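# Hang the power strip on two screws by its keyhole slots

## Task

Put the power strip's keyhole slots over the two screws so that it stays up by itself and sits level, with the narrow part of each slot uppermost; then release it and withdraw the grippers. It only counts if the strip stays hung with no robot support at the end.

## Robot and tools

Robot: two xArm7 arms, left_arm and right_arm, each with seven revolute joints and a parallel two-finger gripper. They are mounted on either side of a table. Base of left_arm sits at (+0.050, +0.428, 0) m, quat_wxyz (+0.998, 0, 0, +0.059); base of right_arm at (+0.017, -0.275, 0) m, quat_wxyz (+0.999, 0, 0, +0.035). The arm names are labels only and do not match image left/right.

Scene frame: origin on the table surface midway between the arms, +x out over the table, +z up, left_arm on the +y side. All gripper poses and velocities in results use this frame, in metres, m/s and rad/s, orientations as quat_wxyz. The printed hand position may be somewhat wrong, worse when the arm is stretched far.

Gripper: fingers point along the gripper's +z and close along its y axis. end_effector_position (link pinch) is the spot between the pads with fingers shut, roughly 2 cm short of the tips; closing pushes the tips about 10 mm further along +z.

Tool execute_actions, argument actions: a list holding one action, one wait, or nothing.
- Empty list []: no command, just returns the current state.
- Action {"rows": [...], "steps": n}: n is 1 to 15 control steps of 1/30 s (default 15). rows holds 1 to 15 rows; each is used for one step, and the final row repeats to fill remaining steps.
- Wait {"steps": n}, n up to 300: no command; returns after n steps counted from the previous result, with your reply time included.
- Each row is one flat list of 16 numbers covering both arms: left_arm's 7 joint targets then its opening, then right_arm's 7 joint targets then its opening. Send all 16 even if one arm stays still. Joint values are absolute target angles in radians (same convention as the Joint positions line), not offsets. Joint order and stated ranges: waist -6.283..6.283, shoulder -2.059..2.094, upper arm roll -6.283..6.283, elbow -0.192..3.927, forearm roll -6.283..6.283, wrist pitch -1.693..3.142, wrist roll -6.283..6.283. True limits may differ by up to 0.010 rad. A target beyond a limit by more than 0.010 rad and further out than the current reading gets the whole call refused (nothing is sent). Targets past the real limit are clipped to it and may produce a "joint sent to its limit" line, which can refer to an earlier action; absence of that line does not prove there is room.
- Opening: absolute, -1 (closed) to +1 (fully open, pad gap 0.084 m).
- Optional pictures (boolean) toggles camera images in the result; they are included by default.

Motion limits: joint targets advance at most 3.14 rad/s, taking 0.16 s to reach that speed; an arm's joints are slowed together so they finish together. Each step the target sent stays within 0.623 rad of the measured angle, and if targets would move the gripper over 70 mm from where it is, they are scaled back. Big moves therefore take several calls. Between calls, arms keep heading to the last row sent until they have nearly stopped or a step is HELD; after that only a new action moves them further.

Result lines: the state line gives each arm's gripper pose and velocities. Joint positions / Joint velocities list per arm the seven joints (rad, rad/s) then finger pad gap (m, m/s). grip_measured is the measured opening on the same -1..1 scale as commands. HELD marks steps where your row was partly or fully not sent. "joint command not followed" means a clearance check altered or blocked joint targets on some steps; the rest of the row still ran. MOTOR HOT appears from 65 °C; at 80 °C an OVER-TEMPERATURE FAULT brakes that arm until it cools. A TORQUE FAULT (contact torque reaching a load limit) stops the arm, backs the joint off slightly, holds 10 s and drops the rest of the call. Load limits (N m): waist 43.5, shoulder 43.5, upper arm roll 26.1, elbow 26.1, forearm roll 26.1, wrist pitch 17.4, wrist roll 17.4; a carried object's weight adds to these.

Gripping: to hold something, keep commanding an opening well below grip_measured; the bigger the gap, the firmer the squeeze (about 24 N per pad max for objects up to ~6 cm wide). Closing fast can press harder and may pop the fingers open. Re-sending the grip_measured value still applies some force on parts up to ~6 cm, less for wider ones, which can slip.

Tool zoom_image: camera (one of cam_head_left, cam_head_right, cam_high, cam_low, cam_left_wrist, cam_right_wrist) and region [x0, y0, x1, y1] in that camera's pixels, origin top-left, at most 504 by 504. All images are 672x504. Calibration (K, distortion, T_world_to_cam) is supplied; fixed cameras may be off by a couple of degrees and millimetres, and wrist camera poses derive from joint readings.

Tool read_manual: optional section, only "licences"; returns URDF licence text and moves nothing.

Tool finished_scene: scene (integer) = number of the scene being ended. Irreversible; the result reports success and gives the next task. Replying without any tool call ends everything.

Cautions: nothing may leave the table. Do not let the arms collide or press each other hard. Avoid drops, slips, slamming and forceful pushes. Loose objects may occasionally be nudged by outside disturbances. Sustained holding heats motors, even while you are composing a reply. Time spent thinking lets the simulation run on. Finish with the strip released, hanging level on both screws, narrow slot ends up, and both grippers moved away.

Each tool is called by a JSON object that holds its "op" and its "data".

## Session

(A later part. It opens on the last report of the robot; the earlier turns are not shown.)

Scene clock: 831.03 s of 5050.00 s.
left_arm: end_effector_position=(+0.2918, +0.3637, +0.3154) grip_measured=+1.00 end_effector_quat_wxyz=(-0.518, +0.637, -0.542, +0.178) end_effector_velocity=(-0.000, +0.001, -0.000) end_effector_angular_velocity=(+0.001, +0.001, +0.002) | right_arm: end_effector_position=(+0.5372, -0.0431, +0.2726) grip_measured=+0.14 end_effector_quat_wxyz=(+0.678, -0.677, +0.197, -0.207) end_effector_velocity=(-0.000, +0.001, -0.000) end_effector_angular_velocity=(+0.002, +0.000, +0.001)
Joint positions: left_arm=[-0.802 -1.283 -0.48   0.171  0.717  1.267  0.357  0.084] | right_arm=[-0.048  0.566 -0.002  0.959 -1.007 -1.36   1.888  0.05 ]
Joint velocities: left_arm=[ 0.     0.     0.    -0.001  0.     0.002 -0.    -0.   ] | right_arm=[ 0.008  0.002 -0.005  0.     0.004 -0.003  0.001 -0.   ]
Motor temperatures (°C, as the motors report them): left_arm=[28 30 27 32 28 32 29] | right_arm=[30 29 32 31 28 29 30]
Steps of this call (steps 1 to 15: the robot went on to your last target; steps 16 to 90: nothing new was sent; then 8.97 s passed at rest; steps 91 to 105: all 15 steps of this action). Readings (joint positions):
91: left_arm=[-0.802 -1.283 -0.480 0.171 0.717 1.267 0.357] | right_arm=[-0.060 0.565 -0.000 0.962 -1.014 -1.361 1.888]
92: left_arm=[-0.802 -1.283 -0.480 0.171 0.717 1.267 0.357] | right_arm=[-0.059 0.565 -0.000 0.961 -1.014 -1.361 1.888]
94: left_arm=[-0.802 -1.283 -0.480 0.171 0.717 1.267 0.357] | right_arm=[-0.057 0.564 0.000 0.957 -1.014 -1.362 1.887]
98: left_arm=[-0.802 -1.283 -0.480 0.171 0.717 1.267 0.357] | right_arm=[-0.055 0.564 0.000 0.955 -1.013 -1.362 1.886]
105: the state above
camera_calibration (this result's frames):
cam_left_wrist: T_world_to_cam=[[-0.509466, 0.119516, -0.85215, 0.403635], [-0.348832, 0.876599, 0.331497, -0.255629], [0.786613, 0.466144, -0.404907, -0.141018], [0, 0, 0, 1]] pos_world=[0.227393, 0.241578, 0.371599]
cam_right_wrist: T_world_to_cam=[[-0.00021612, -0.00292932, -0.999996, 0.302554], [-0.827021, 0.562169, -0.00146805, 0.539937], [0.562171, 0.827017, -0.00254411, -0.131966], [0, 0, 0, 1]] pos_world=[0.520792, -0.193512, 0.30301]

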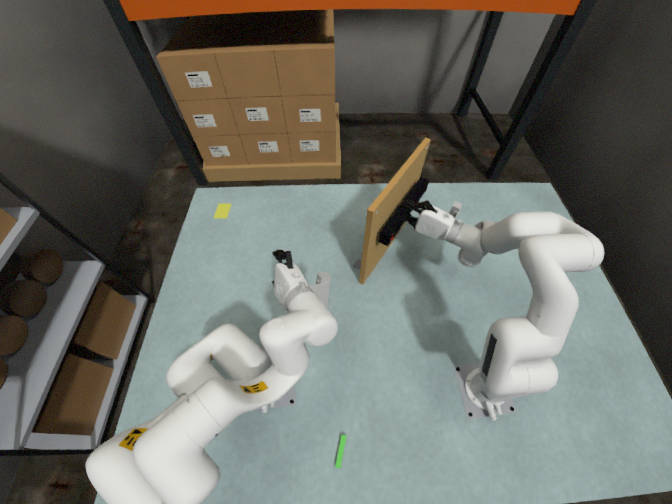

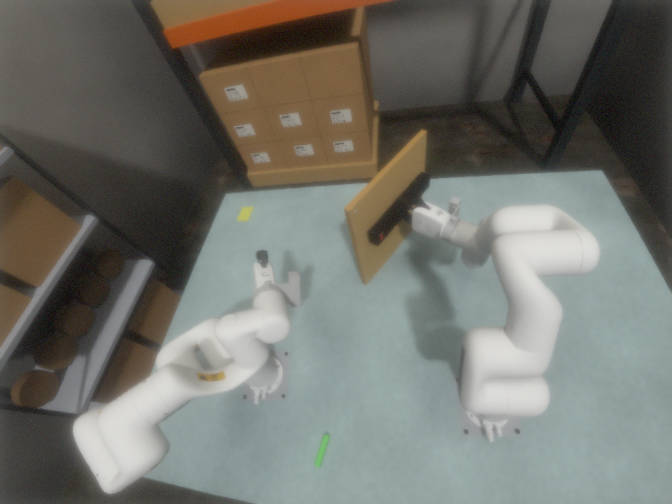

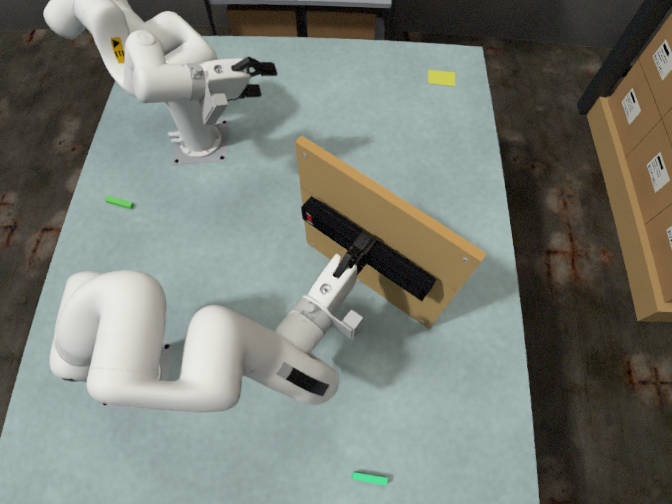

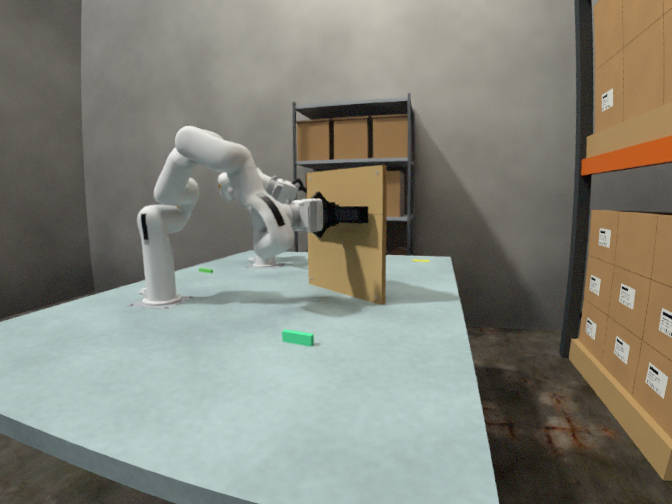

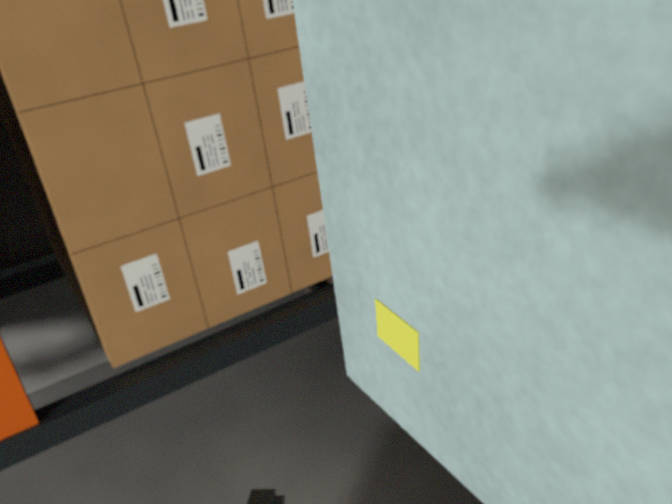

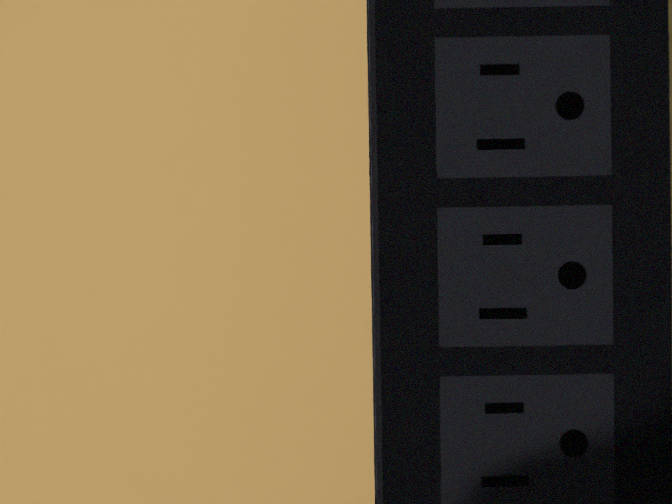

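{"op": "execute_actions", "data": {"actions": [{"rows":[[-0.802,-1.283,-0.48,0.171,0.717,1.267,0.357,1,-0.09,0.55,0,0.92,-1.045,-1.38,1.87,-1],[-0.802,-1.283,-0.48,0.171,0.717,1.267,0.357,1,-0.1335,0.519,0,0.8515,-1.055,-1.4025,1.845,-1],[-0.802,-1.283,-0.48,0.171,0.717,1.267,0.357,1,-0.1335,0.519,0,0.8515,-1.055,-1.4025,1.845,-1],[-0.802,-1.283,-0.48,0.171,0.717,1.267,0.357,1,-0.1335,0.519,0,0.8515,-1.055,-1.4025,1.845,-1],[-0.802,-1.283,-0.48,0.171,0.717,1.267,0.357,1,-0.1335,0.519,0,0.8515,-1.055,-1.4025,1.845,-1],[-0.802,-1.283,-0.48,0.171,0.717,1.267,0.357,1,-0.25,0.5,0,0.62,-1.17,-1.53,1.62,-1],[-0.802,-1.283,-0.48,0.171,0.717,1.267,0.357,1,-0.25,0.5,0,0.62,-1.17,-1.53,1.62,-1],[-0.802,-1.283,-0.48,0.171,0.717,1.267,0.357,1,-0.25,0.5,0,0.62,-1.17,-1.53,1.62,-1],[-0.802,-1.283,-0.48,0.171,0.717,1.267,0.357,1,-0.317,0.585,0,0.513,-1.224,-1.595,1.503,-1]],"steps":15}], "pictures": false}}

{"op": "execute_actions", "data": {"actions": [{"rows":[[-0.802,-1.283,-0.48,0.171,0.717,1.267,0.357,1,-0.8,0.585,0,0.513,-0.6,-1.595,1.503,-1]],"steps":15}], "pictures": false}}

{"op": "execute_actions", "data": {"actions": [{"rows":[[-0.802,-1.283,-0.48,0.171,0.717,1.267,0.357,1,-0.92,0.1,0,1.0,0,-0.5,1.57,-1]],"steps":15}], "pictures": false}}

{"op": "execute_actions", "data": {"actions": [{"steps":20}], "pictures": false}}

{"op": "execute_actions", "data": {"actions": [{"rows":[[-0.802,-1.283,-0.48,0.171,0.717,1.267,0.357,1,-0.7,0.1,0,1.1,0,0.3,1.9,-1],[-0.802,-1.283,-0.48,0.171,0.717,1.267,0.357,1,-0.7,0.1,0,1.1,0,0.3,1.9,-1],[-0.802,-1.283,-0.48,0.171,0.717,1.267,0.357,1,-0.7,0.1,0,1.1,0,0.3,1.9,-1],[-0.802,-1.283,-0.48,0.171,0.717,1.267,0.357,1,-0.7,0.1,0,1.1,0,0.3,1.9,-1],[-0.802,-1.283,-0.48,0.171,0.717,1.267,0.357,1,-0.7,0.1,0,1.1,0,0.3,1.9,-1],[-0.802,-1.283,-0.48,0.171,0.717,1.267,0.357,1,-0.7,0.1,0,1.1,0,0.3,1.9,-1],[-0.802,-1.283,-0.48,0.171,0.717,1.267,0.357,1,-0.7,0.1,0,1.2,0,1.0,2.284,-1]],"steps":15}]}}

Scene clock: 852.07 s of 5050.00 s.
left_arm: end_effector_position=(+0.2918, +0.3637, +0.3154) grip_measured=+1.00 end_effector_quat_wxyz=(-0.518, +0.637, -0.542, +0.178) end_effector_velocity=(-0.000, +0.001, -0.000) end_effector_angular_velocity=(+0.002, +0.001, +0.002) | right_arm: end_effector_position=(+0.4437, -0.1178, +0.2216) grip_measured=+0.14 end_effector_quat_wxyz=(+0.671, -0.683, +0.201, -0.208) end_effector_velocity=(-0.313, -0.159, -0.155) end_effector_angular_velocity=(+0.134, +0.121, -0.055)
Joint positions: left_arm=[-0.802 -1.283 -0.48   0.171  0.717  1.267  0.357  0.084] | right_arm=[-0.259  0.561  0.001  0.614 -1.174 -1.537  1.603  0.05 ]
Joint velocities: left_arm=[-0.    -0.    -0.001 -0.001  0.     0.002  0.     0.   ] | right_arm=[-0.569  0.254 -0.015 -1.003 -0.487 -0.563 -0.971  0.   ]
Motor temperatures (°C, as the motors report them): left_arm=[28 30 27 32 28 32 29] | right_arm=[30 29 32 31 28 29 30]
Steps of this call (steps 1 to 15: the robot went on to your last target; steps 16 to 90: nothing new was sent; then 17.53 s passed at rest; steps 91 to 105: all 15 steps of this action). Readings (joint positions):
91: left_arm=[-0.802 -1.283 -0.480 0.171 0.717 1.267 0.357] | right_arm=[-0.046 0.567 -0.000 0.961 -1.006 -1.358 1.888]
92: left_arm=[-0.802 -1.283 -0.480 0.171 0.717 1.267 0.357] | right_arm=[-0.049 0.566 0.002 0.958 -1.010 -1.359 1.886]
94: left_arm=[-0.802 -1.283 -0.480 0.171 0.717 1.267 0.357] | right_arm=[-0.071 0.551 0.013 0.926 -1.030 -1.373 1.872]
98: left_arm=[-0.802 -1.283 -0.480 0.171 0.717 1.267 0.357] | right_arm=[-0.128 0.523 0.003 0.852 -1.059 -1.406 1.832]
105: the state above

Scene clock: 852.57 s of 5050.00 s.
left_arm: end_effector_position=(+0.2918, +0.3637, +0.3154) grip_measured=+1.00 end_effector_quat_wxyz=(-0.518, +0.637, -0.542, +0.178) end_effector_velocity=(+0.000, -0.000, -0.000) end_effector_angular_velocity=(-0.000, -0.000, -0.002) | right_arm: end_effector_position=(+0.4855, -0.3127, +0.2093) grip_measured=+0.14 end_effector_quat_wxyz=(+0.577, -0.592, +0.398, -0.399) end_effector_velocity=(+0.031, -0.477, -0.018) end_effector_angular_velocity=(-0.035, +0.029, -1.425)
Joint positions: left_arm=[-0.802 -1.283 -0.48   0.171  0.717  1.267  0.357  0.084] | right_arm=[-0.573  0.579  0.     0.532 -0.878 -1.583  1.521  0.05 ]
Joint velocities: left_arm=[-0.     0.    -0.    -0.     0.    -0.002 -0.     0.   ] | right_arm=[-0.642  0.017 -0.001 -0.053  0.783 -0.033 -0.052  0.   ]
Motor temperatures (°C, as the motors report them): left_arm=[28 30 27 32 28 32 29] | right_arm=[30 29 32 31 28 29 30]
Steps of this call (steps 1 to 15: all 15 steps of this action). Readings (joint positions):
1: left_arm=[-0.802 -1.283 -0.480 0.171 0.717 1.267 0.357] | right_arm=[-0.277 0.569 0.000 0.582 -1.189 -1.554 1.574]
2: left_arm=[-0.802 -1.283 -0.480 0.171 0.717 1.267 0.357] | right_arm=[-0.294 0.575 0.000 0.558 -1.198 -1.566 1.552]
4: left_arm=[-0.802 -1.283 -0.480 0.171 0.717 1.267 0.357] | right_arm=[-0.330 0.577 0.003 0.541 -1.179 -1.572 1.537]
8: left_arm=[-0.802 -1.283 -0.480 0.171 0.717 1.267 0.357] | right_arm=[-0.420 0.576 0.001 0.544 -1.064 -1.576 1.533]
15: the state above

Scene clock: 853.07 s of 5050.00 s.
left_arm: end_effector_position=(+0.2918, +0.3637, +0.3154) grip_measured=+1.00 end_effector_quat_wxyz=(-0.518, +0.637, -0.542, +0.178) end_effector_velocity=(-0.000, -0.000, +0.000) end_effector_angular_velocity=(-0.001, -0.000, -0.001) | right_arm: end_effector_position=(+0.5374, -0.5089, +0.2933) grip_measured=+0.14 end_effector_quat_wxyz=(-0.408, +0.513, -0.487, +0.578) end_effector_velocity=(+0.027, -0.404, +0.205) end_effector_angular_velocity=(-0.139, +0.001, -1.069)
Joint positions: left_arm=[-0.802 -1.283 -0.48   0.171  0.717  1.267  0.357  0.084] | right_arm=[-0.732  0.39   0.001  0.714 -0.541 -1.291  1.539  0.05 ]
Joint velocities: left_arm=[-0.     0.     0.     0.001 -0.    -0.    -0.001 -0.   ] | right_arm=[-0.251 -0.388 -0.001  0.378  0.728  0.772  0.041 -0.   ]
Motor temperatures (°C, as the motors report them): left_arm=[28 30 27 32 28 32 29] | right_arm=[30 29 32 31 28 29 30]
Steps of this call (steps 1 to 15: all 15 steps of this action). Readings (joint positions):
1: left_arm=[-0.802 -1.283 -0.480 0.171 0.717 1.267 0.357] | right_arm=[-0.594 0.580 0.000 0.531 -0.852 -1.584 1.520]
2: left_arm=[-0.802 -1.283 -0.480 0.171 0.717 1.267 0.357] | right_arm=[-0.612 0.578 -0.001 0.531 -0.828 -1.581 1.519]
4: left_arm=[-0.802 -1.283 -0.480 0.171 0.717 1.267 0.357] | right_arm=[-0.633 0.555 -0.003 0.553 -0.794 -1.546 1.522]
8: left_arm=[-0.802 -1.283 -0.480 0.171 0.717 1.267 0.357] | right_arm=[-0.670 0.488 0.001 0.619 -0.707 -1.459 1.529]
15: the state above

Scene clock: 853.73 s of 5050.00 s.
left_arm: end_effector_position=(+0.2918, +0.3637, +0.3154) grip_measured=+1.00 end_effector_quat_wxyz=(-0.518, +0.637, -0.542, +0.178) end_effector_velocity=(-0.000, -0.000, +0.000) end_effector_angular_velocity=(-0.000, -0.001, -0.000) | right_arm: end_effector_position=(+0.4665, -0.7527, +0.4196) grip_measured=+0.14 end_effector_quat_wxyz=(+0.232, -0.299, +0.694, -0.612) end_effector_velocity=(-0.203, -0.234, +0.198) end_effector_angular_velocity=(+0.484, -0.190, -0.725)
Joint positions: left_arm=[-0.802 -1.283 -0.48   0.171  0.717  1.267  0.357  0.084] | right_arm=[-0.901  0.129 -0.001  0.971 -0.055 -0.586  1.567  0.05 ]
Joint velocities: left_arm=[ 0.     0.    -0.001  0.001 -0.    -0.    -0.    -0.   ] | right_arm=[-0.232 -0.362 -0.031  0.357  0.629  0.949  0.036 -0.   ]
Motor temperatures (°C, as the motors report them): left_arm=[28 30 27 32 28 32 29] | right_arm=[30 28 32 31 28 29 30]
Steps of this call (steps 1 to 20: the robot went on to your last target). Readings (joint positions):
1: left_arm=[-0.802 -1.283 -0.480 0.171 0.717 1.267 0.357] | right_arm=[-0.740 0.377 0.001 0.727 -0.517 -1.265 1.540]
2: left_arm=[-0.802 -1.283 -0.480 0.171 0.717 1.267 0.357] | right_arm=[-0.749 0.364 0.001 0.740 -0.493 -1.237 1.542]
4: left_arm=[-0.802 -1.283 -0.480 0.171 0.717 1.267 0.357] | right_arm=[-0.765 0.339 0.001 0.765 -0.445 -1.179 1.545]
8: left_arm=[-0.802 -1.283 -0.480 0.171 0.717 1.267 0.357] | right_arm=[-0.798 0.288 0.001 0.814 -0.351 -1.046 1.550]
20: the state above

Scene clock: 854.23 s of 5050.00 s.
left_arm: end_effector_position=(+0.2918, +0.3637, +0.3154) grip_measured=+1.00 end_effector_quat_wxyz=(-0.518, +0.637, -0.542, +0.178) end_effector_velocity=(-0.000, -0.000, -0.000) end_effector_angular_velocity=(+0.001, +0.000, -0.001) | right_arm: end_effector_position=(+0.5275, -0.6726, +0.3239) grip_measured=+0.14 end_effector_quat_wxyz=(+0.249, -0.172, +0.910, -0.283) end_effector_velocity=(-0.064, +0.274, -0.318) end_effector_angular_velocity=(+1.942, +0.971, -0.679)
Joint positions: left_arm=[-0.802 -1.283 -0.48   0.171  0.717  1.267  0.357  0.084] | right_arm=[-0.732  0.101  0.001  1.153 -0.004  0.278  2.109  0.05 ]
Joint velocities: left_arm=[-0.001  0.    -0.001 -0.    -0.     0.001  0.    -0.   ] | right_arm=[ 0.235 -0.035  0.043  0.354  0.02   2.349  1.313  0.   ]
Motor temperatures (°C, as the motors report them): left_arm=[28 30 27 32 28 32 29] | right_arm=[30 28 32 31 28 29 30]
Steps of this call (steps 1 to 15: all 15 steps of this action). Readings (joint positions):
1: left_arm=[-0.802 -1.283 -0.480 0.171 0.717 1.267 0.357] | right_arm=[-0.908 0.119 -0.002 0.982 -0.037 -0.559 1.568]
2: left_arm=[-0.802 -1.283 -0.480 0.171 0.717 1.267 0.357] | right_arm=[-0.911 0.111 -0.004 0.990 -0.026 -0.537 1.572]
4: left_arm=[-0.802 -1.283 -0.480 0.171 0.717 1.267 0.357] | right_arm=[-0.897 0.107 -0.008 1.005 -0.017 -0.473 1.602]
8: left_arm=[-0.802 -1.283 -0.480 0.171 0.717 1.267 0.357] | right_arm=[-0.824 0.108 0.004 1.034 -0.014 -0.260 1.706]
15: the state above
camera_calibration (this result's frames):
cam_left_wrist: T_world_to_cam=[[-0.509466, 0.119516, -0.85215, 0.403635], [-0.348832, 0.876599, 0.331497, -0.255629], [0.786614, 0.466144, -0.404906, -0.141018], [0, 0, 0, 1]] pos_world=[0.227393, 0.241578, 0.371599]
cam_right_wrist: T_world_to_cam=[[-0.167026, 0.788906, -0.591379, 0.840231], [0.828858, 0.437177, 0.349101, -0.185294], [0.533945, -0.43186, -0.726911, -0.202944], [0, 0, 0, 1]] pos_world=[0.402283, -0.669501, 0.414059]

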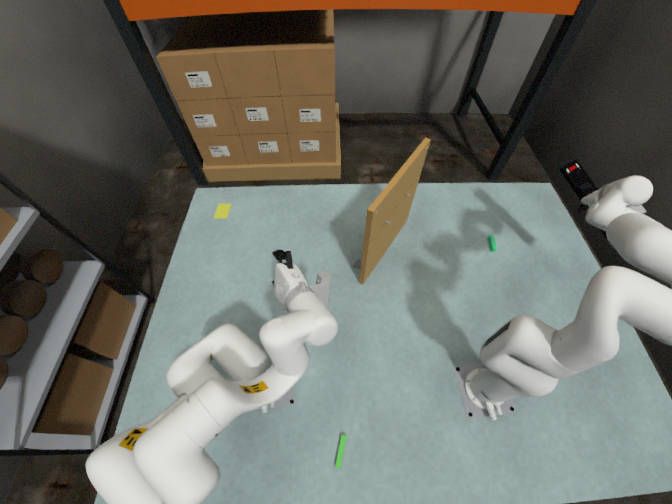

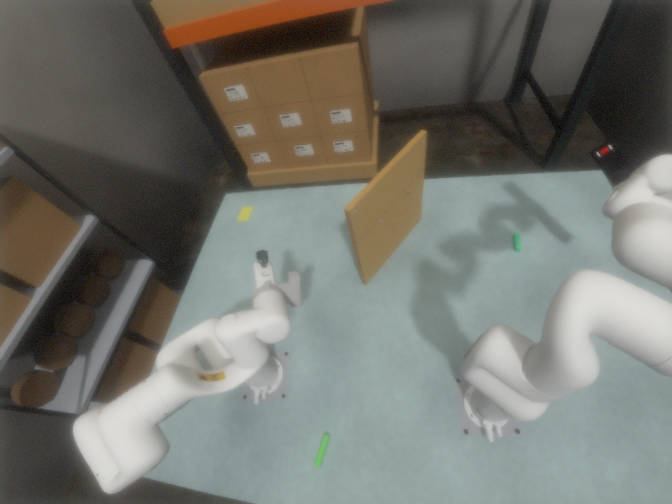

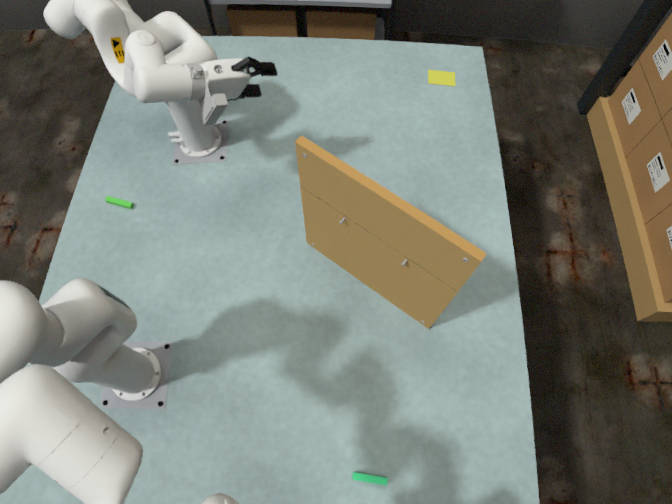

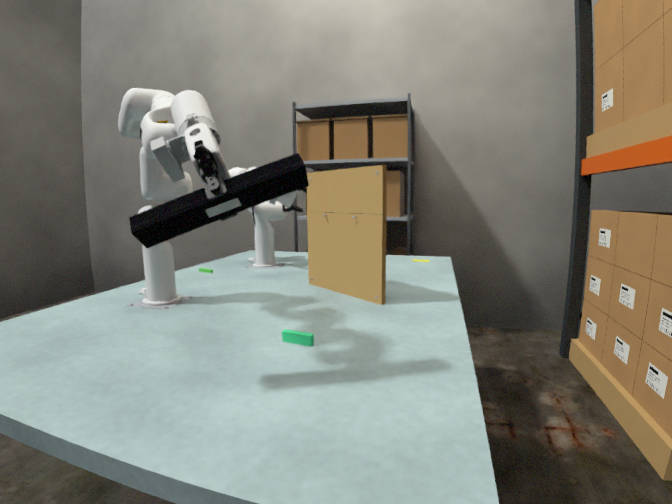

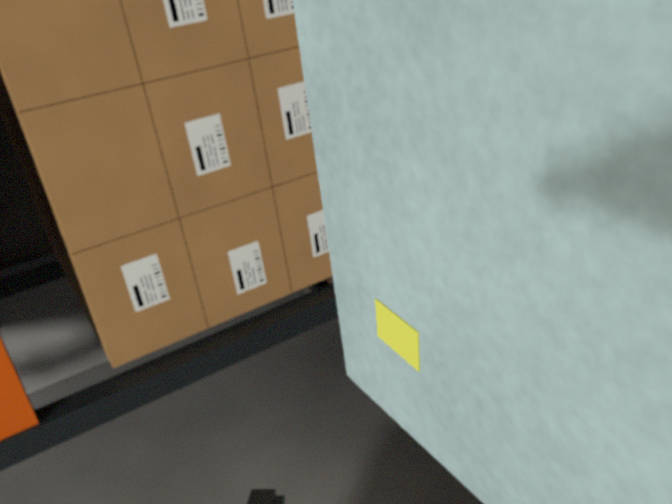

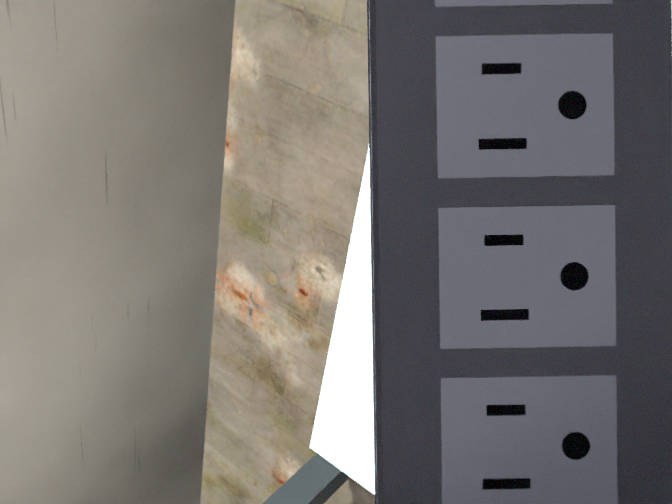

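{"op": "execute_actions", "data": {"actions": [{"rows":[[-0.802,-1.283,-0.48,0.171,0.717,1.267,0.357,1,-0.4,0.25,0,1.35,0,1.1,2.284,-1],[-0.802,-1.283,-0.48,0.171,0.717,1.267,0.357,1,-0.4,0.25,0,1.35,0,1.1,2.284,-1],[-0.802,-1.283,-0.48,0.171,0.717,1.267,0.357,1,-0.4,0.25,0,1.35,0,1.1,2.284,-1],[-0.802,-1.283,-0.48,0.171,0.717,1.267,0.357,1,-0.4,0.25,0,1.35,0,1.1,2.284,-1],[-0.802,-1.283,-0.48,0.171,0.717,1.267,0.357,1,-0.4,0.25,0,1.35,0,1.1,2.284,-1],[-0.802,-1.283,-0.48,0.171,0.717,1.267,0.357,1,-0.4,0.25,0,1.35,0,1.1,2.284,-1],[-0.802,-1.283,-0.48,0.171,0.717,1.267,0.357,1,-0.4,0.25,0,1.35,0,1.1,2.284,-1],[-0.802,-1.283,-0.48,0.171,0.717,1.267,0.357,1,-0.4,0.25,0,1.35,0,1.1,2.284,-1],[-0.802,-1.283,-0.48,0.171,0.717,1.267,0.357,1,-0.058,0.467,0,1.455,0,0.989,2.284,-1]],"steps":15}], "pictures": false}}

{"op": "execute_actions", "data": {"actions": [{"steps":25}]}}

Scene clock: 865.80 s of 5050.00 s.
left_arm: end_effector_position=(+0.2918, +0.3637, +0.3154) grip_measured=+1.00 end_effector_quat_wxyz=(-0.518, +0.637, -0.542, +0.178) end_effector_velocity=(-0.000, -0.000, +0.000) end_effector_angular_velocity=(-0.000, -0.000, +0.001) | right_arm: end_effector_position=(+0.5400, -0.4409, +0.1871) grip_measured=+0.14 end_effector_quat_wxyz=(+0.010, -0.271, +0.962, -0.006) end_effector_velocity=(+0.201, +0.359, -0.126) end_effector_angular_velocity=(+0.022, +0.065, +0.733)
Joint positions: left_arm=[-0.802 -1.283 -0.48   0.171  0.717  1.267  0.357  0.084] | right_arm=[-0.379  0.275  0.002  1.34   0.     1.041  2.284  0.05 ]
Joint velocities: left_arm=[ 0.001  0.     0.     0.001  0.     0.001  0.    -0.   ] | right_arm=[ 0.731  0.442  0.002  0.256  0.001 -0.118 -0.    -0.   ]
Motor temperatures (°C, as the motors report them): left_arm=[28 30 27 32 28 32 29] | right_arm=[30 28 32 32 28 29 30]
Steps of this call (steps 1 to 45: the robot went on to your last target; steps 46 to 110: nothing new was sent; then 7.40 s passed at rest; steps 111 to 125: all 15 steps of this action). Readings (joint positions):
111: left_arm=[-0.802 -1.283 -0.480 0.171 0.717 1.267 0.357] | right_arm=[-0.700 0.100 -0.000 1.200 -0.000 1.000 2.284]
112: left_arm=[-0.802 -1.283 -0.480 0.171 0.717 1.267 0.357] | right_arm=[-0.697 0.102 -0.001 1.202 -0.000 1.002 2.284]
114: left_arm=[-0.802 -1.283 -0.480 0.171 0.717 1.267 0.357] | right_arm=[-0.663 0.119 -0.010 1.222 -0.001 1.015 2.284]
118: left_arm=[-0.802 -1.283 -0.480 0.171 0.717 1.267 0.357] | right_arm=[-0.552 0.174 0.003 1.274 0.000 1.049 2.284]
125: the state above

Scene clock: 866.63 s of 5050.00 s.
left_arm: end_effector_position=(+0.2918, +0.3637, +0.3154) grip_measured=+1.00 end_effector_quat_wxyz=(-0.518, +0.637, -0.542, +0.178) end_effector_velocity=(-0.000, +0.000, -0.000) end_effector_angular_velocity=(+0.001, -0.000, +0.002) | right_arm: end_effector_position=(+0.5997, -0.2691, +0.1300) grip_measured=+0.14 end_effector_quat_wxyz=(-0.000, -0.420, +0.907, -0.000) end_effector_velocity=(-0.001, +0.020, -0.004) end_effector_angular_velocity=(+0.008, +0.007, +0.033)
Joint positions: left_arm=[-0.802 -1.283 -0.48   0.171  0.717  1.267  0.357  0.084] | right_arm=[-0.059  0.466 -0.001  1.455 -0.     0.989  2.284  0.05 ]
Joint velocities: left_arm=[ 0.001  0.    -0.001  0.    -0.     0.001 -0.    -0.   ] | right_arm=[ 0.017  0.007  0.018 -0.     0.001 -0.    -0.    -0.   ]
Motor temperatures (°C, as the motors report them): left_arm=[28 30 27 32 28 32 29] | right_arm=[30 28 32 32 28 29 30]
Steps of this call (steps 1 to 25: the robot went on to your last target). Readings (joint positions):
1: left_arm=[-0.802 -1.283 -0.480 0.171 0.717 1.267 0.357] | right_arm=[-0.354 0.289 0.002 1.348 0.000 1.037 2.284]
2: left_arm=[-0.802 -1.283 -0.480 0.171 0.717 1.267 0.357] | right_arm=[-0.330 0.304 0.002 1.357 0.000 1.033 2.284]
4: left_arm=[-0.802 -1.283 -0.480 0.171 0.717 1.267 0.357] | right_arm=[-0.282 0.333 0.001 1.375 0.000 1.025 2.284]
8: left_arm=[-0.802 -1.283 -0.480 0.171 0.717 1.267 0.357] | right_arm=[-0.187 0.390 0.001 1.409 0.000 1.010 2.284]
25: the state above
camera_calibration (this result's frames):
cam_left_wrist: T_world_to_cam=[[-0.509466, 0.119516, -0.85215, 0.403635], [-0.348832, 0.876599, 0.331497, -0.255629], [0.786613, 0.466144, -0.404907, -0.141018], [0, 0, 0, 1]] pos_world=[0.227393, 0.241578, 0.371599]
cam_right_wrist: T_world_to_cam=[[-0.754875, 0.655814, 0.00853455, 0.658034], [0.655591, 0.75487, -0.0192782, -0.116516], [-0.0190854, -0.00895748, -0.999778, 0.272707], [0, 0, 0, 1]] pos_world=[0.578325, -0.341151, 0.264785]

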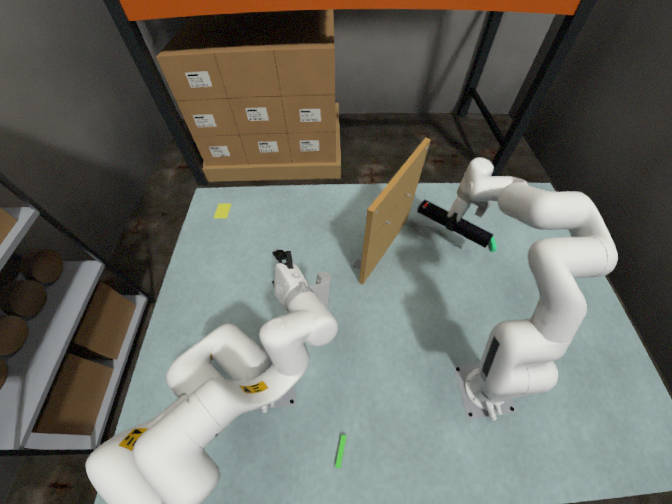

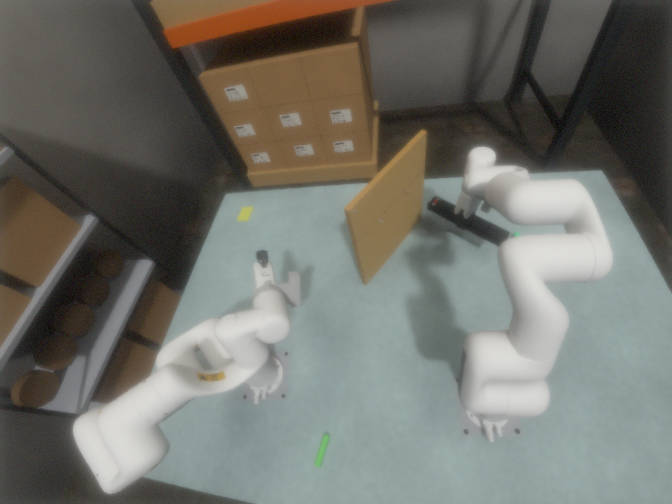

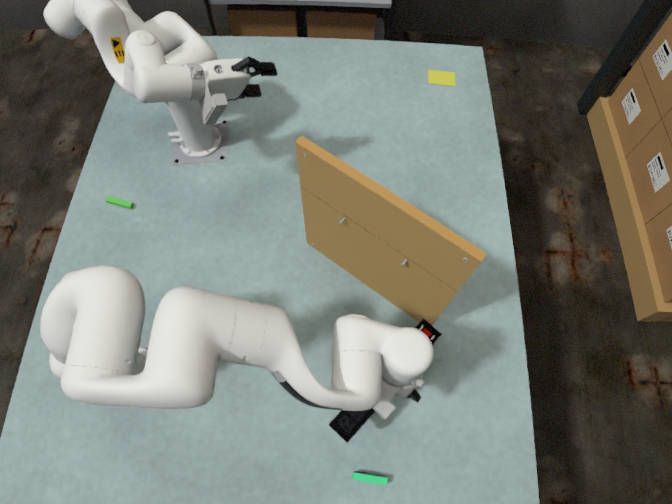

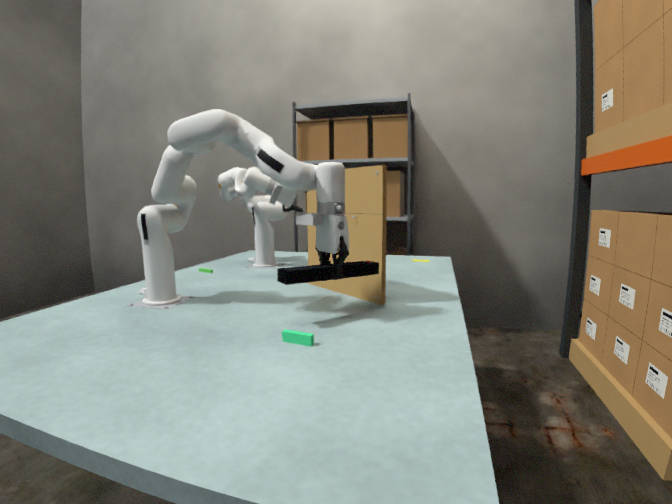

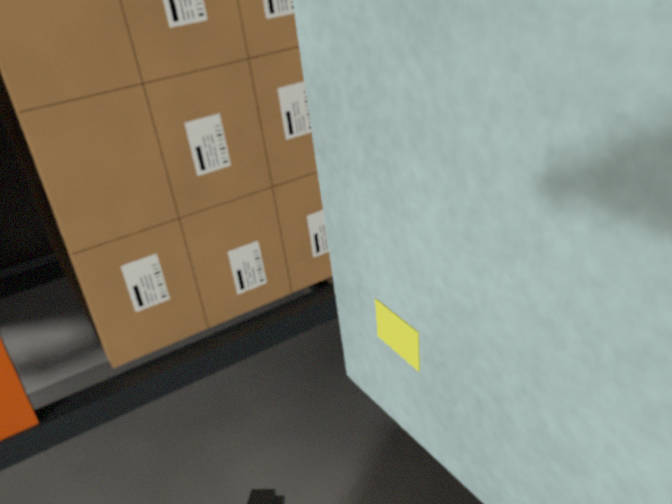

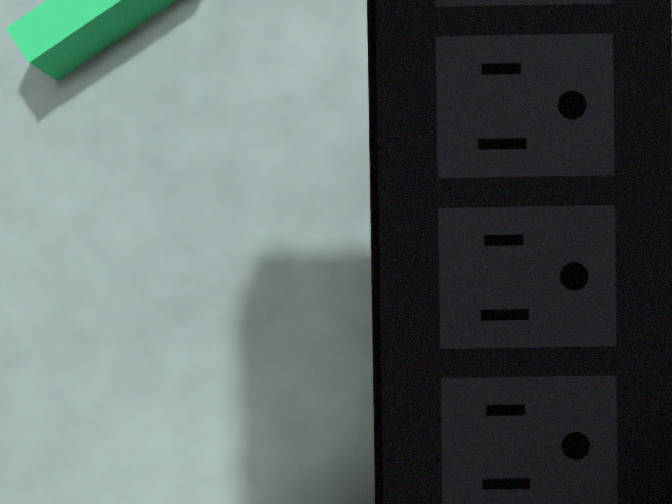

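{"op": "zoom_image", "data": {"camera": "cam_low", "region": [270,220,390,300]}}

Region (270, 220, 390, 300) of cam_low's 672x504 image, scaled by 4.200, with more detail than that image has.

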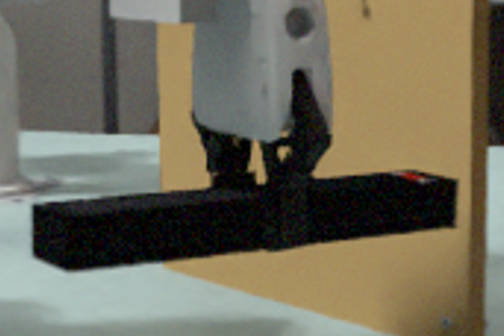

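{"op": "execute_actions", "data": {"actions": [{"rows":[[-0.802,-1.283,-0.48,0.171,0.717,1.267,0.357,1,-0.058,0.56,0,1.424,0,0.864,2.284,-1],[-0.802,-1.283,-0.48,0.171,0.717,1.267,0.357,1,-0.058,0.56,0,1.424,0,0.864,2.284,-1],[-0.802,-1.283,-0.48,0.171,0.717,1.267,0.357,1,-0.058,0.56,0,1.424,0,0.864,2.284,-1],[-0.802,-1.283,-0.48,0.171,0.717,1.267,0.357,1,-0.058,0.56,0,1.424,0,0.864,2.284,-1],[-0.802,-1.283,-0.48,0.171,0.717,1.267,0.357,1,-0.058,0.56,0,1.424,0,0.864,2.284,-1],[-0.802,-1.283,-0.48,0.171,0.717,1.267,0.357,1,-0.058,0.601,0,1.409,0,0.808,2.284,-1]],"steps":15}], "pictures": false}}

{"op": "execute_actions", "data": {"actions": [{"steps":10}], "pictures": false}}

{"op": "execute_actions", "data": {"actions": [{"rows":[[-0.802,-1.283,-0.48,0.171,0.717,1.267,0.357,1,-0.058,0.601,0,1.409,0,0.808,2.284,-0.2],[-0.802,-1.283,-0.48,0.171,0.717,1.267,0.357,1,-0.058,0.601,0,1.409,0,0.808,2.284,0.1],[-0.802,-1.283,-0.48,0.171,0.717,1.267,0.357,1,-0.058,0.601,0,1.409,0,0.808,2.284,0.3],[-0.802,-1.283,-0.48,0.171,0.717,1.267,0.357,1,-0.058,0.601,0,1.409,0,0.808,2.284,0.6]],"steps":15}]}}

Scene clock: 883.23 s of 5050.00 s.
left_arm: end_effector_position=(+0.2918, +0.3637, +0.3154) grip_measured=+1.00 end_effector_quat_wxyz=(-0.518, +0.637, -0.542, +0.178) end_effector_velocity=(+0.000, +0.000, -0.000) end_effector_angular_velocity=(-0.001, +0.001, +0.001) | right_arm: end_effector_position=(+0.6032, -0.2680, +0.0493) grip_measured=+0.14 end_effector_quat_wxyz=(+0.001, -0.421, +0.907, -0.000) end_effector_velocity=(+0.028, -0.001, +0.019) end_effector_angular_velocity=(+0.001, -0.093, -0.003)
Joint positions: left_arm=[-0.802 -1.283 -0.48   0.171  0.717  1.267  0.357  0.084] | right_arm=[-0.058  0.598 -0.     1.411  0.     0.812  2.284  0.05 ]
Joint velocities: left_arm=[ 0.001  0.     0.001 -0.    -0.001  0.     0.     0.   ] | right_arm=[-0.001 -0.009 -0.002  0.025  0.001 -0.059  0.     0.   ]
Motor temperatures (°C, as the motors report them): left_arm=[28 30 27 32 28 32 29] | right_arm=[30 29 32 33 28 29 30]
Steps of this call (steps 1 to 15: the robot went on to your last target; steps 16 to 90: nothing new was sent; then 13.10 s passed at rest; steps 91 to 105: all 15 steps of this action). Readings (joint positions):
91: left_arm=[-0.802 -1.283 -0.480 0.171 0.717 1.267 0.357] | right_arm=[-0.058 0.467 -0.000 1.455 -0.000 0.989 2.284]
92: left_arm=[-0.802 -1.283 -0.480 0.171 0.717 1.267 0.357] | right_arm=[-0.058 0.469 -0.000 1.455 -0.000 0.985 2.284]
94: left_arm=[-0.802 -1.283 -0.480 0.171 0.717 1.267 0.357] | right_arm=[-0.058 0.491 -0.000 1.451 0.000 0.945 2.284]
98: left_arm=[-0.802 -1.283 -0.480 0.171 0.717 1.267 0.357] | right_arm=[-0.058 0.562 0.000 1.419 -0.000 0.868 2.284]
105: the state above

Scene clock: 883.57 s of 5050.00 s.
left_arm: end_effector_position=(+0.2918, +0.3637, +0.3154) grip_measured=+1.00 end_effector_quat_wxyz=(-0.518, +0.637, -0.542, +0.178) end_effector_velocity=(-0.000, -0.000, +0.000) end_effector_angular_velocity=(+0.000, +0.000, -0.000) | right_arm: end_effector_position=(+0.6027, -0.2680, +0.0471) grip_measured=+0.14 end_effector_quat_wxyz=(+0.000, -0.421, +0.907, -0.000) end_effector_velocity=(+0.001, -0.002, +0.000) end_effector_angular_velocity=(-0.001, -0.004, -0.002)
Joint positions: left_arm=[-0.802 -1.283 -0.48   0.171  0.717  1.267  0.357  0.084] | right_arm=[-0.058  0.601  0.     1.409 -0.     0.808  2.284  0.05 ]
Joint velocities: left_arm=[-0.     0.    -0.     0.    -0.     0.001  0.     0.   ] | right_arm=[-0.001  0.    -0.002  0.001 -0.001 -0.003  0.    -0.   ]
Motor temperatures (°C, as the motors report them): left_arm=[28 30 27 32 28 32 29] | right_arm=[30 29 32 33 28 29 30]
Steps of this call (steps 1 to 10: the robot went on to your last target). Readings (joint positions):
1: left_arm=[-0.802 -1.283 -0.480 0.171 0.717 1.267 0.357] | right_arm=[-0.058 0.598 -0.000 1.412 0.000 0.810 2.284]
2: left_arm=[-0.802 -1.283 -0.480 0.171 0.717 1.267 0.357] | right_arm=[-0.058 0.598 -0.000 1.412 0.000 0.809 2.284]
4: left_arm=[-0.802 -1.283 -0.480 0.171 0.717 1.267 0.357] | right_arm=[-0.058 0.599 -0.000 1.411 0.000 0.809 2.284]
8: left_arm=[-0.802 -1.283 -0.480 0.171 0.717 1.267 0.357] | right_arm=[-0.058 0.600 0.000 1.409 -0.000 0.808 2.284]
10: the state above

Scene clock: 884.07 s of 5050.00 s.
left_arm: end_effector_position=(+0.2918, +0.3637, +0.3154) grip_measured=+1.00 end_effector_quat_wxyz=(-0.518, +0.637, -0.542, +0.178) end_effector_velocity=(-0.000, +0.000, +0.000) end_effector_angular_velocity=(+0.001, -0.000, +0.001) | right_arm: end_effector_position=(+0.6028, -0.2680, +0.0471) grip_measured=+0.59 end_effector_quat_wxyz=(+0.000, -0.421, +0.907, -0.000) end_effector_velocity=(-0.000, -0.000, -0.001) end_effector_angular_velocity=(-0.001, +0.001, +0.001)
Joint positions: left_arm=[-0.802 -1.283 -0.48   0.171  0.717  1.267  0.357  0.084] | right_arm=[-0.058  0.601  0.     1.409  0.     0.808  2.284  0.069]
Joint velocities: left_arm=[-0.001  0.    -0.001  0.     0.     0.002  0.     0.   ] | right_arm=[ 0.     0.001 -0.    -0.    -0.001 -0.    -0.     0.   ]
Motor temperatures (°C, as the motors report them): left_arm=[28 30 27 32 28 32 29] | right_arm=[30 29 32 33 28 29 30]
Steps of this call (steps 1 to 15: all 15 steps of this action). Readings (joint positions):
1: left_arm=[-0.802 -1.283 -0.480 0.171 0.717 1.267 0.357] | right_arm=[-0.058 0.601 0.000 1.409 0.000 0.808 2.284]
2: left_arm=[-0.802 -1.283 -0.480 0.171 0.717 1.267 0.357] | right_arm=[-0.058 0.601 -0.000 1.409 0.000 0.808 2.284]
4: left_arm=[-0.802 -1.283 -0.480 0.171 0.717 1.267 0.357] | right_arm=[-0.058 0.600 -0.000 1.410 -0.000 0.808 2.284]
8: left_arm=[-0.802 -1.283 -0.480 0.171 0.717 1.267 0.357] | right_arm=[-0.058 0.599 0.000 1.411 0.000 0.807 2.284]
15: the state above
camera_calibration (this result's frames):
cam_left_wrist: T_world_to_cam=[[-0.509466, 0.119516, -0.85215, 0.403635], [-0.348832, 0.876599, 0.331497, -0.255629], [0.786614, 0.466144, -0.404906, -0.141018], [0, 0, 0, 1]] pos_world=[0.227393, 0.241578, 0.371599]
cam_right_wrist: T_world_to_cam=[[-0.756026, 0.654494, 0.00790454, 0.660741], [0.654295, 0.756017, -0.0183302, -0.119946], [-0.017973, -0.00868618, -0.999801, 0.189311], [0, 0, 0, 1]] pos_world=[0.58142, -0.340125, 0.181852]

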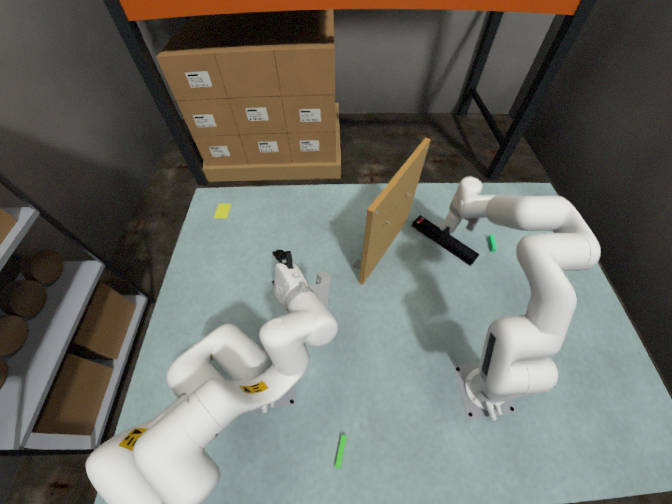

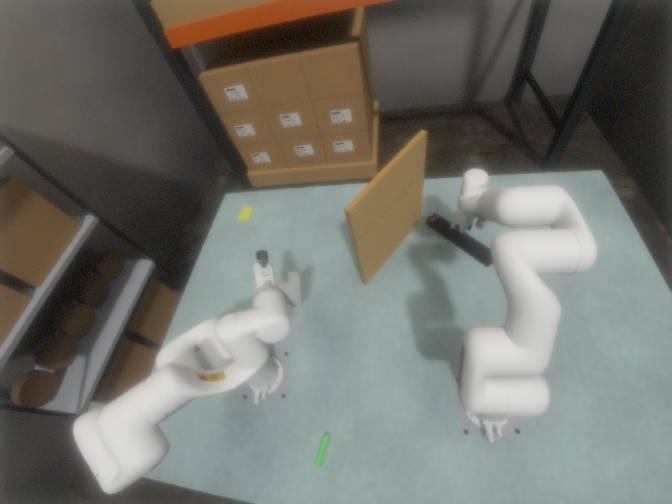

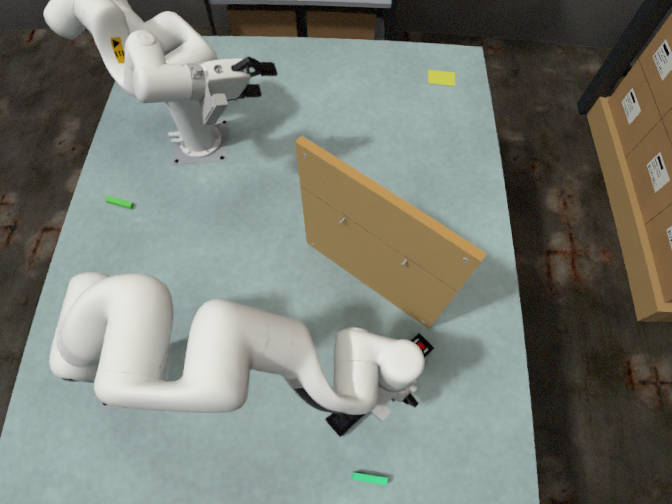

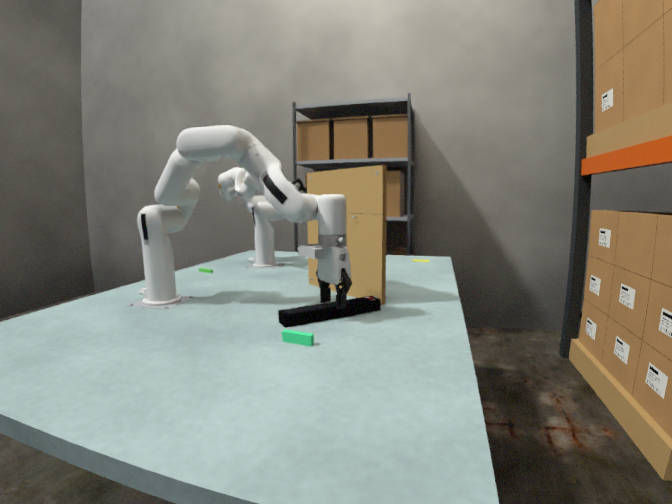

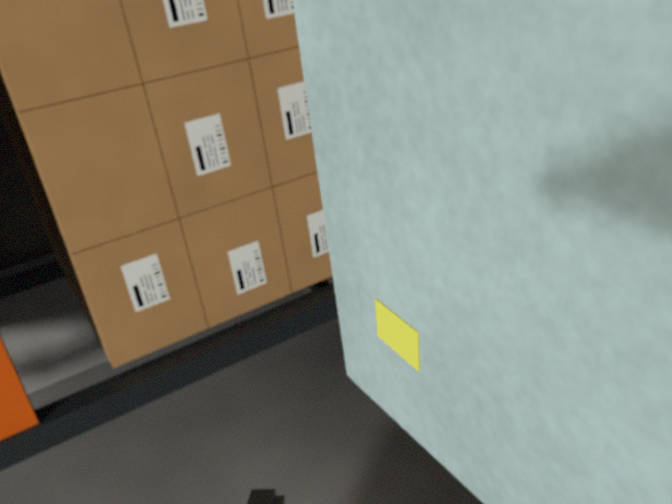

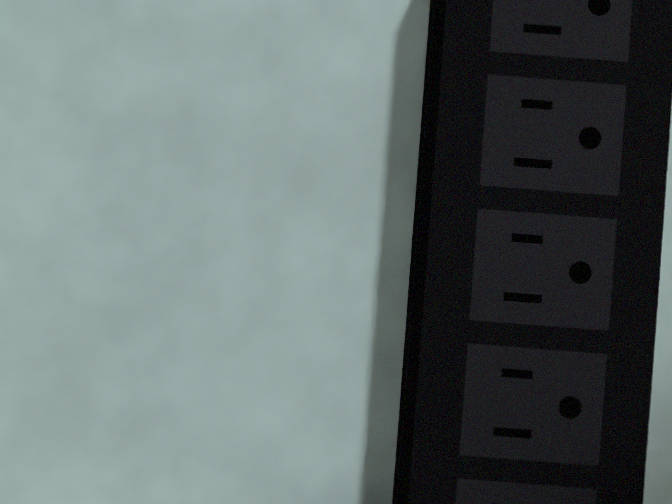

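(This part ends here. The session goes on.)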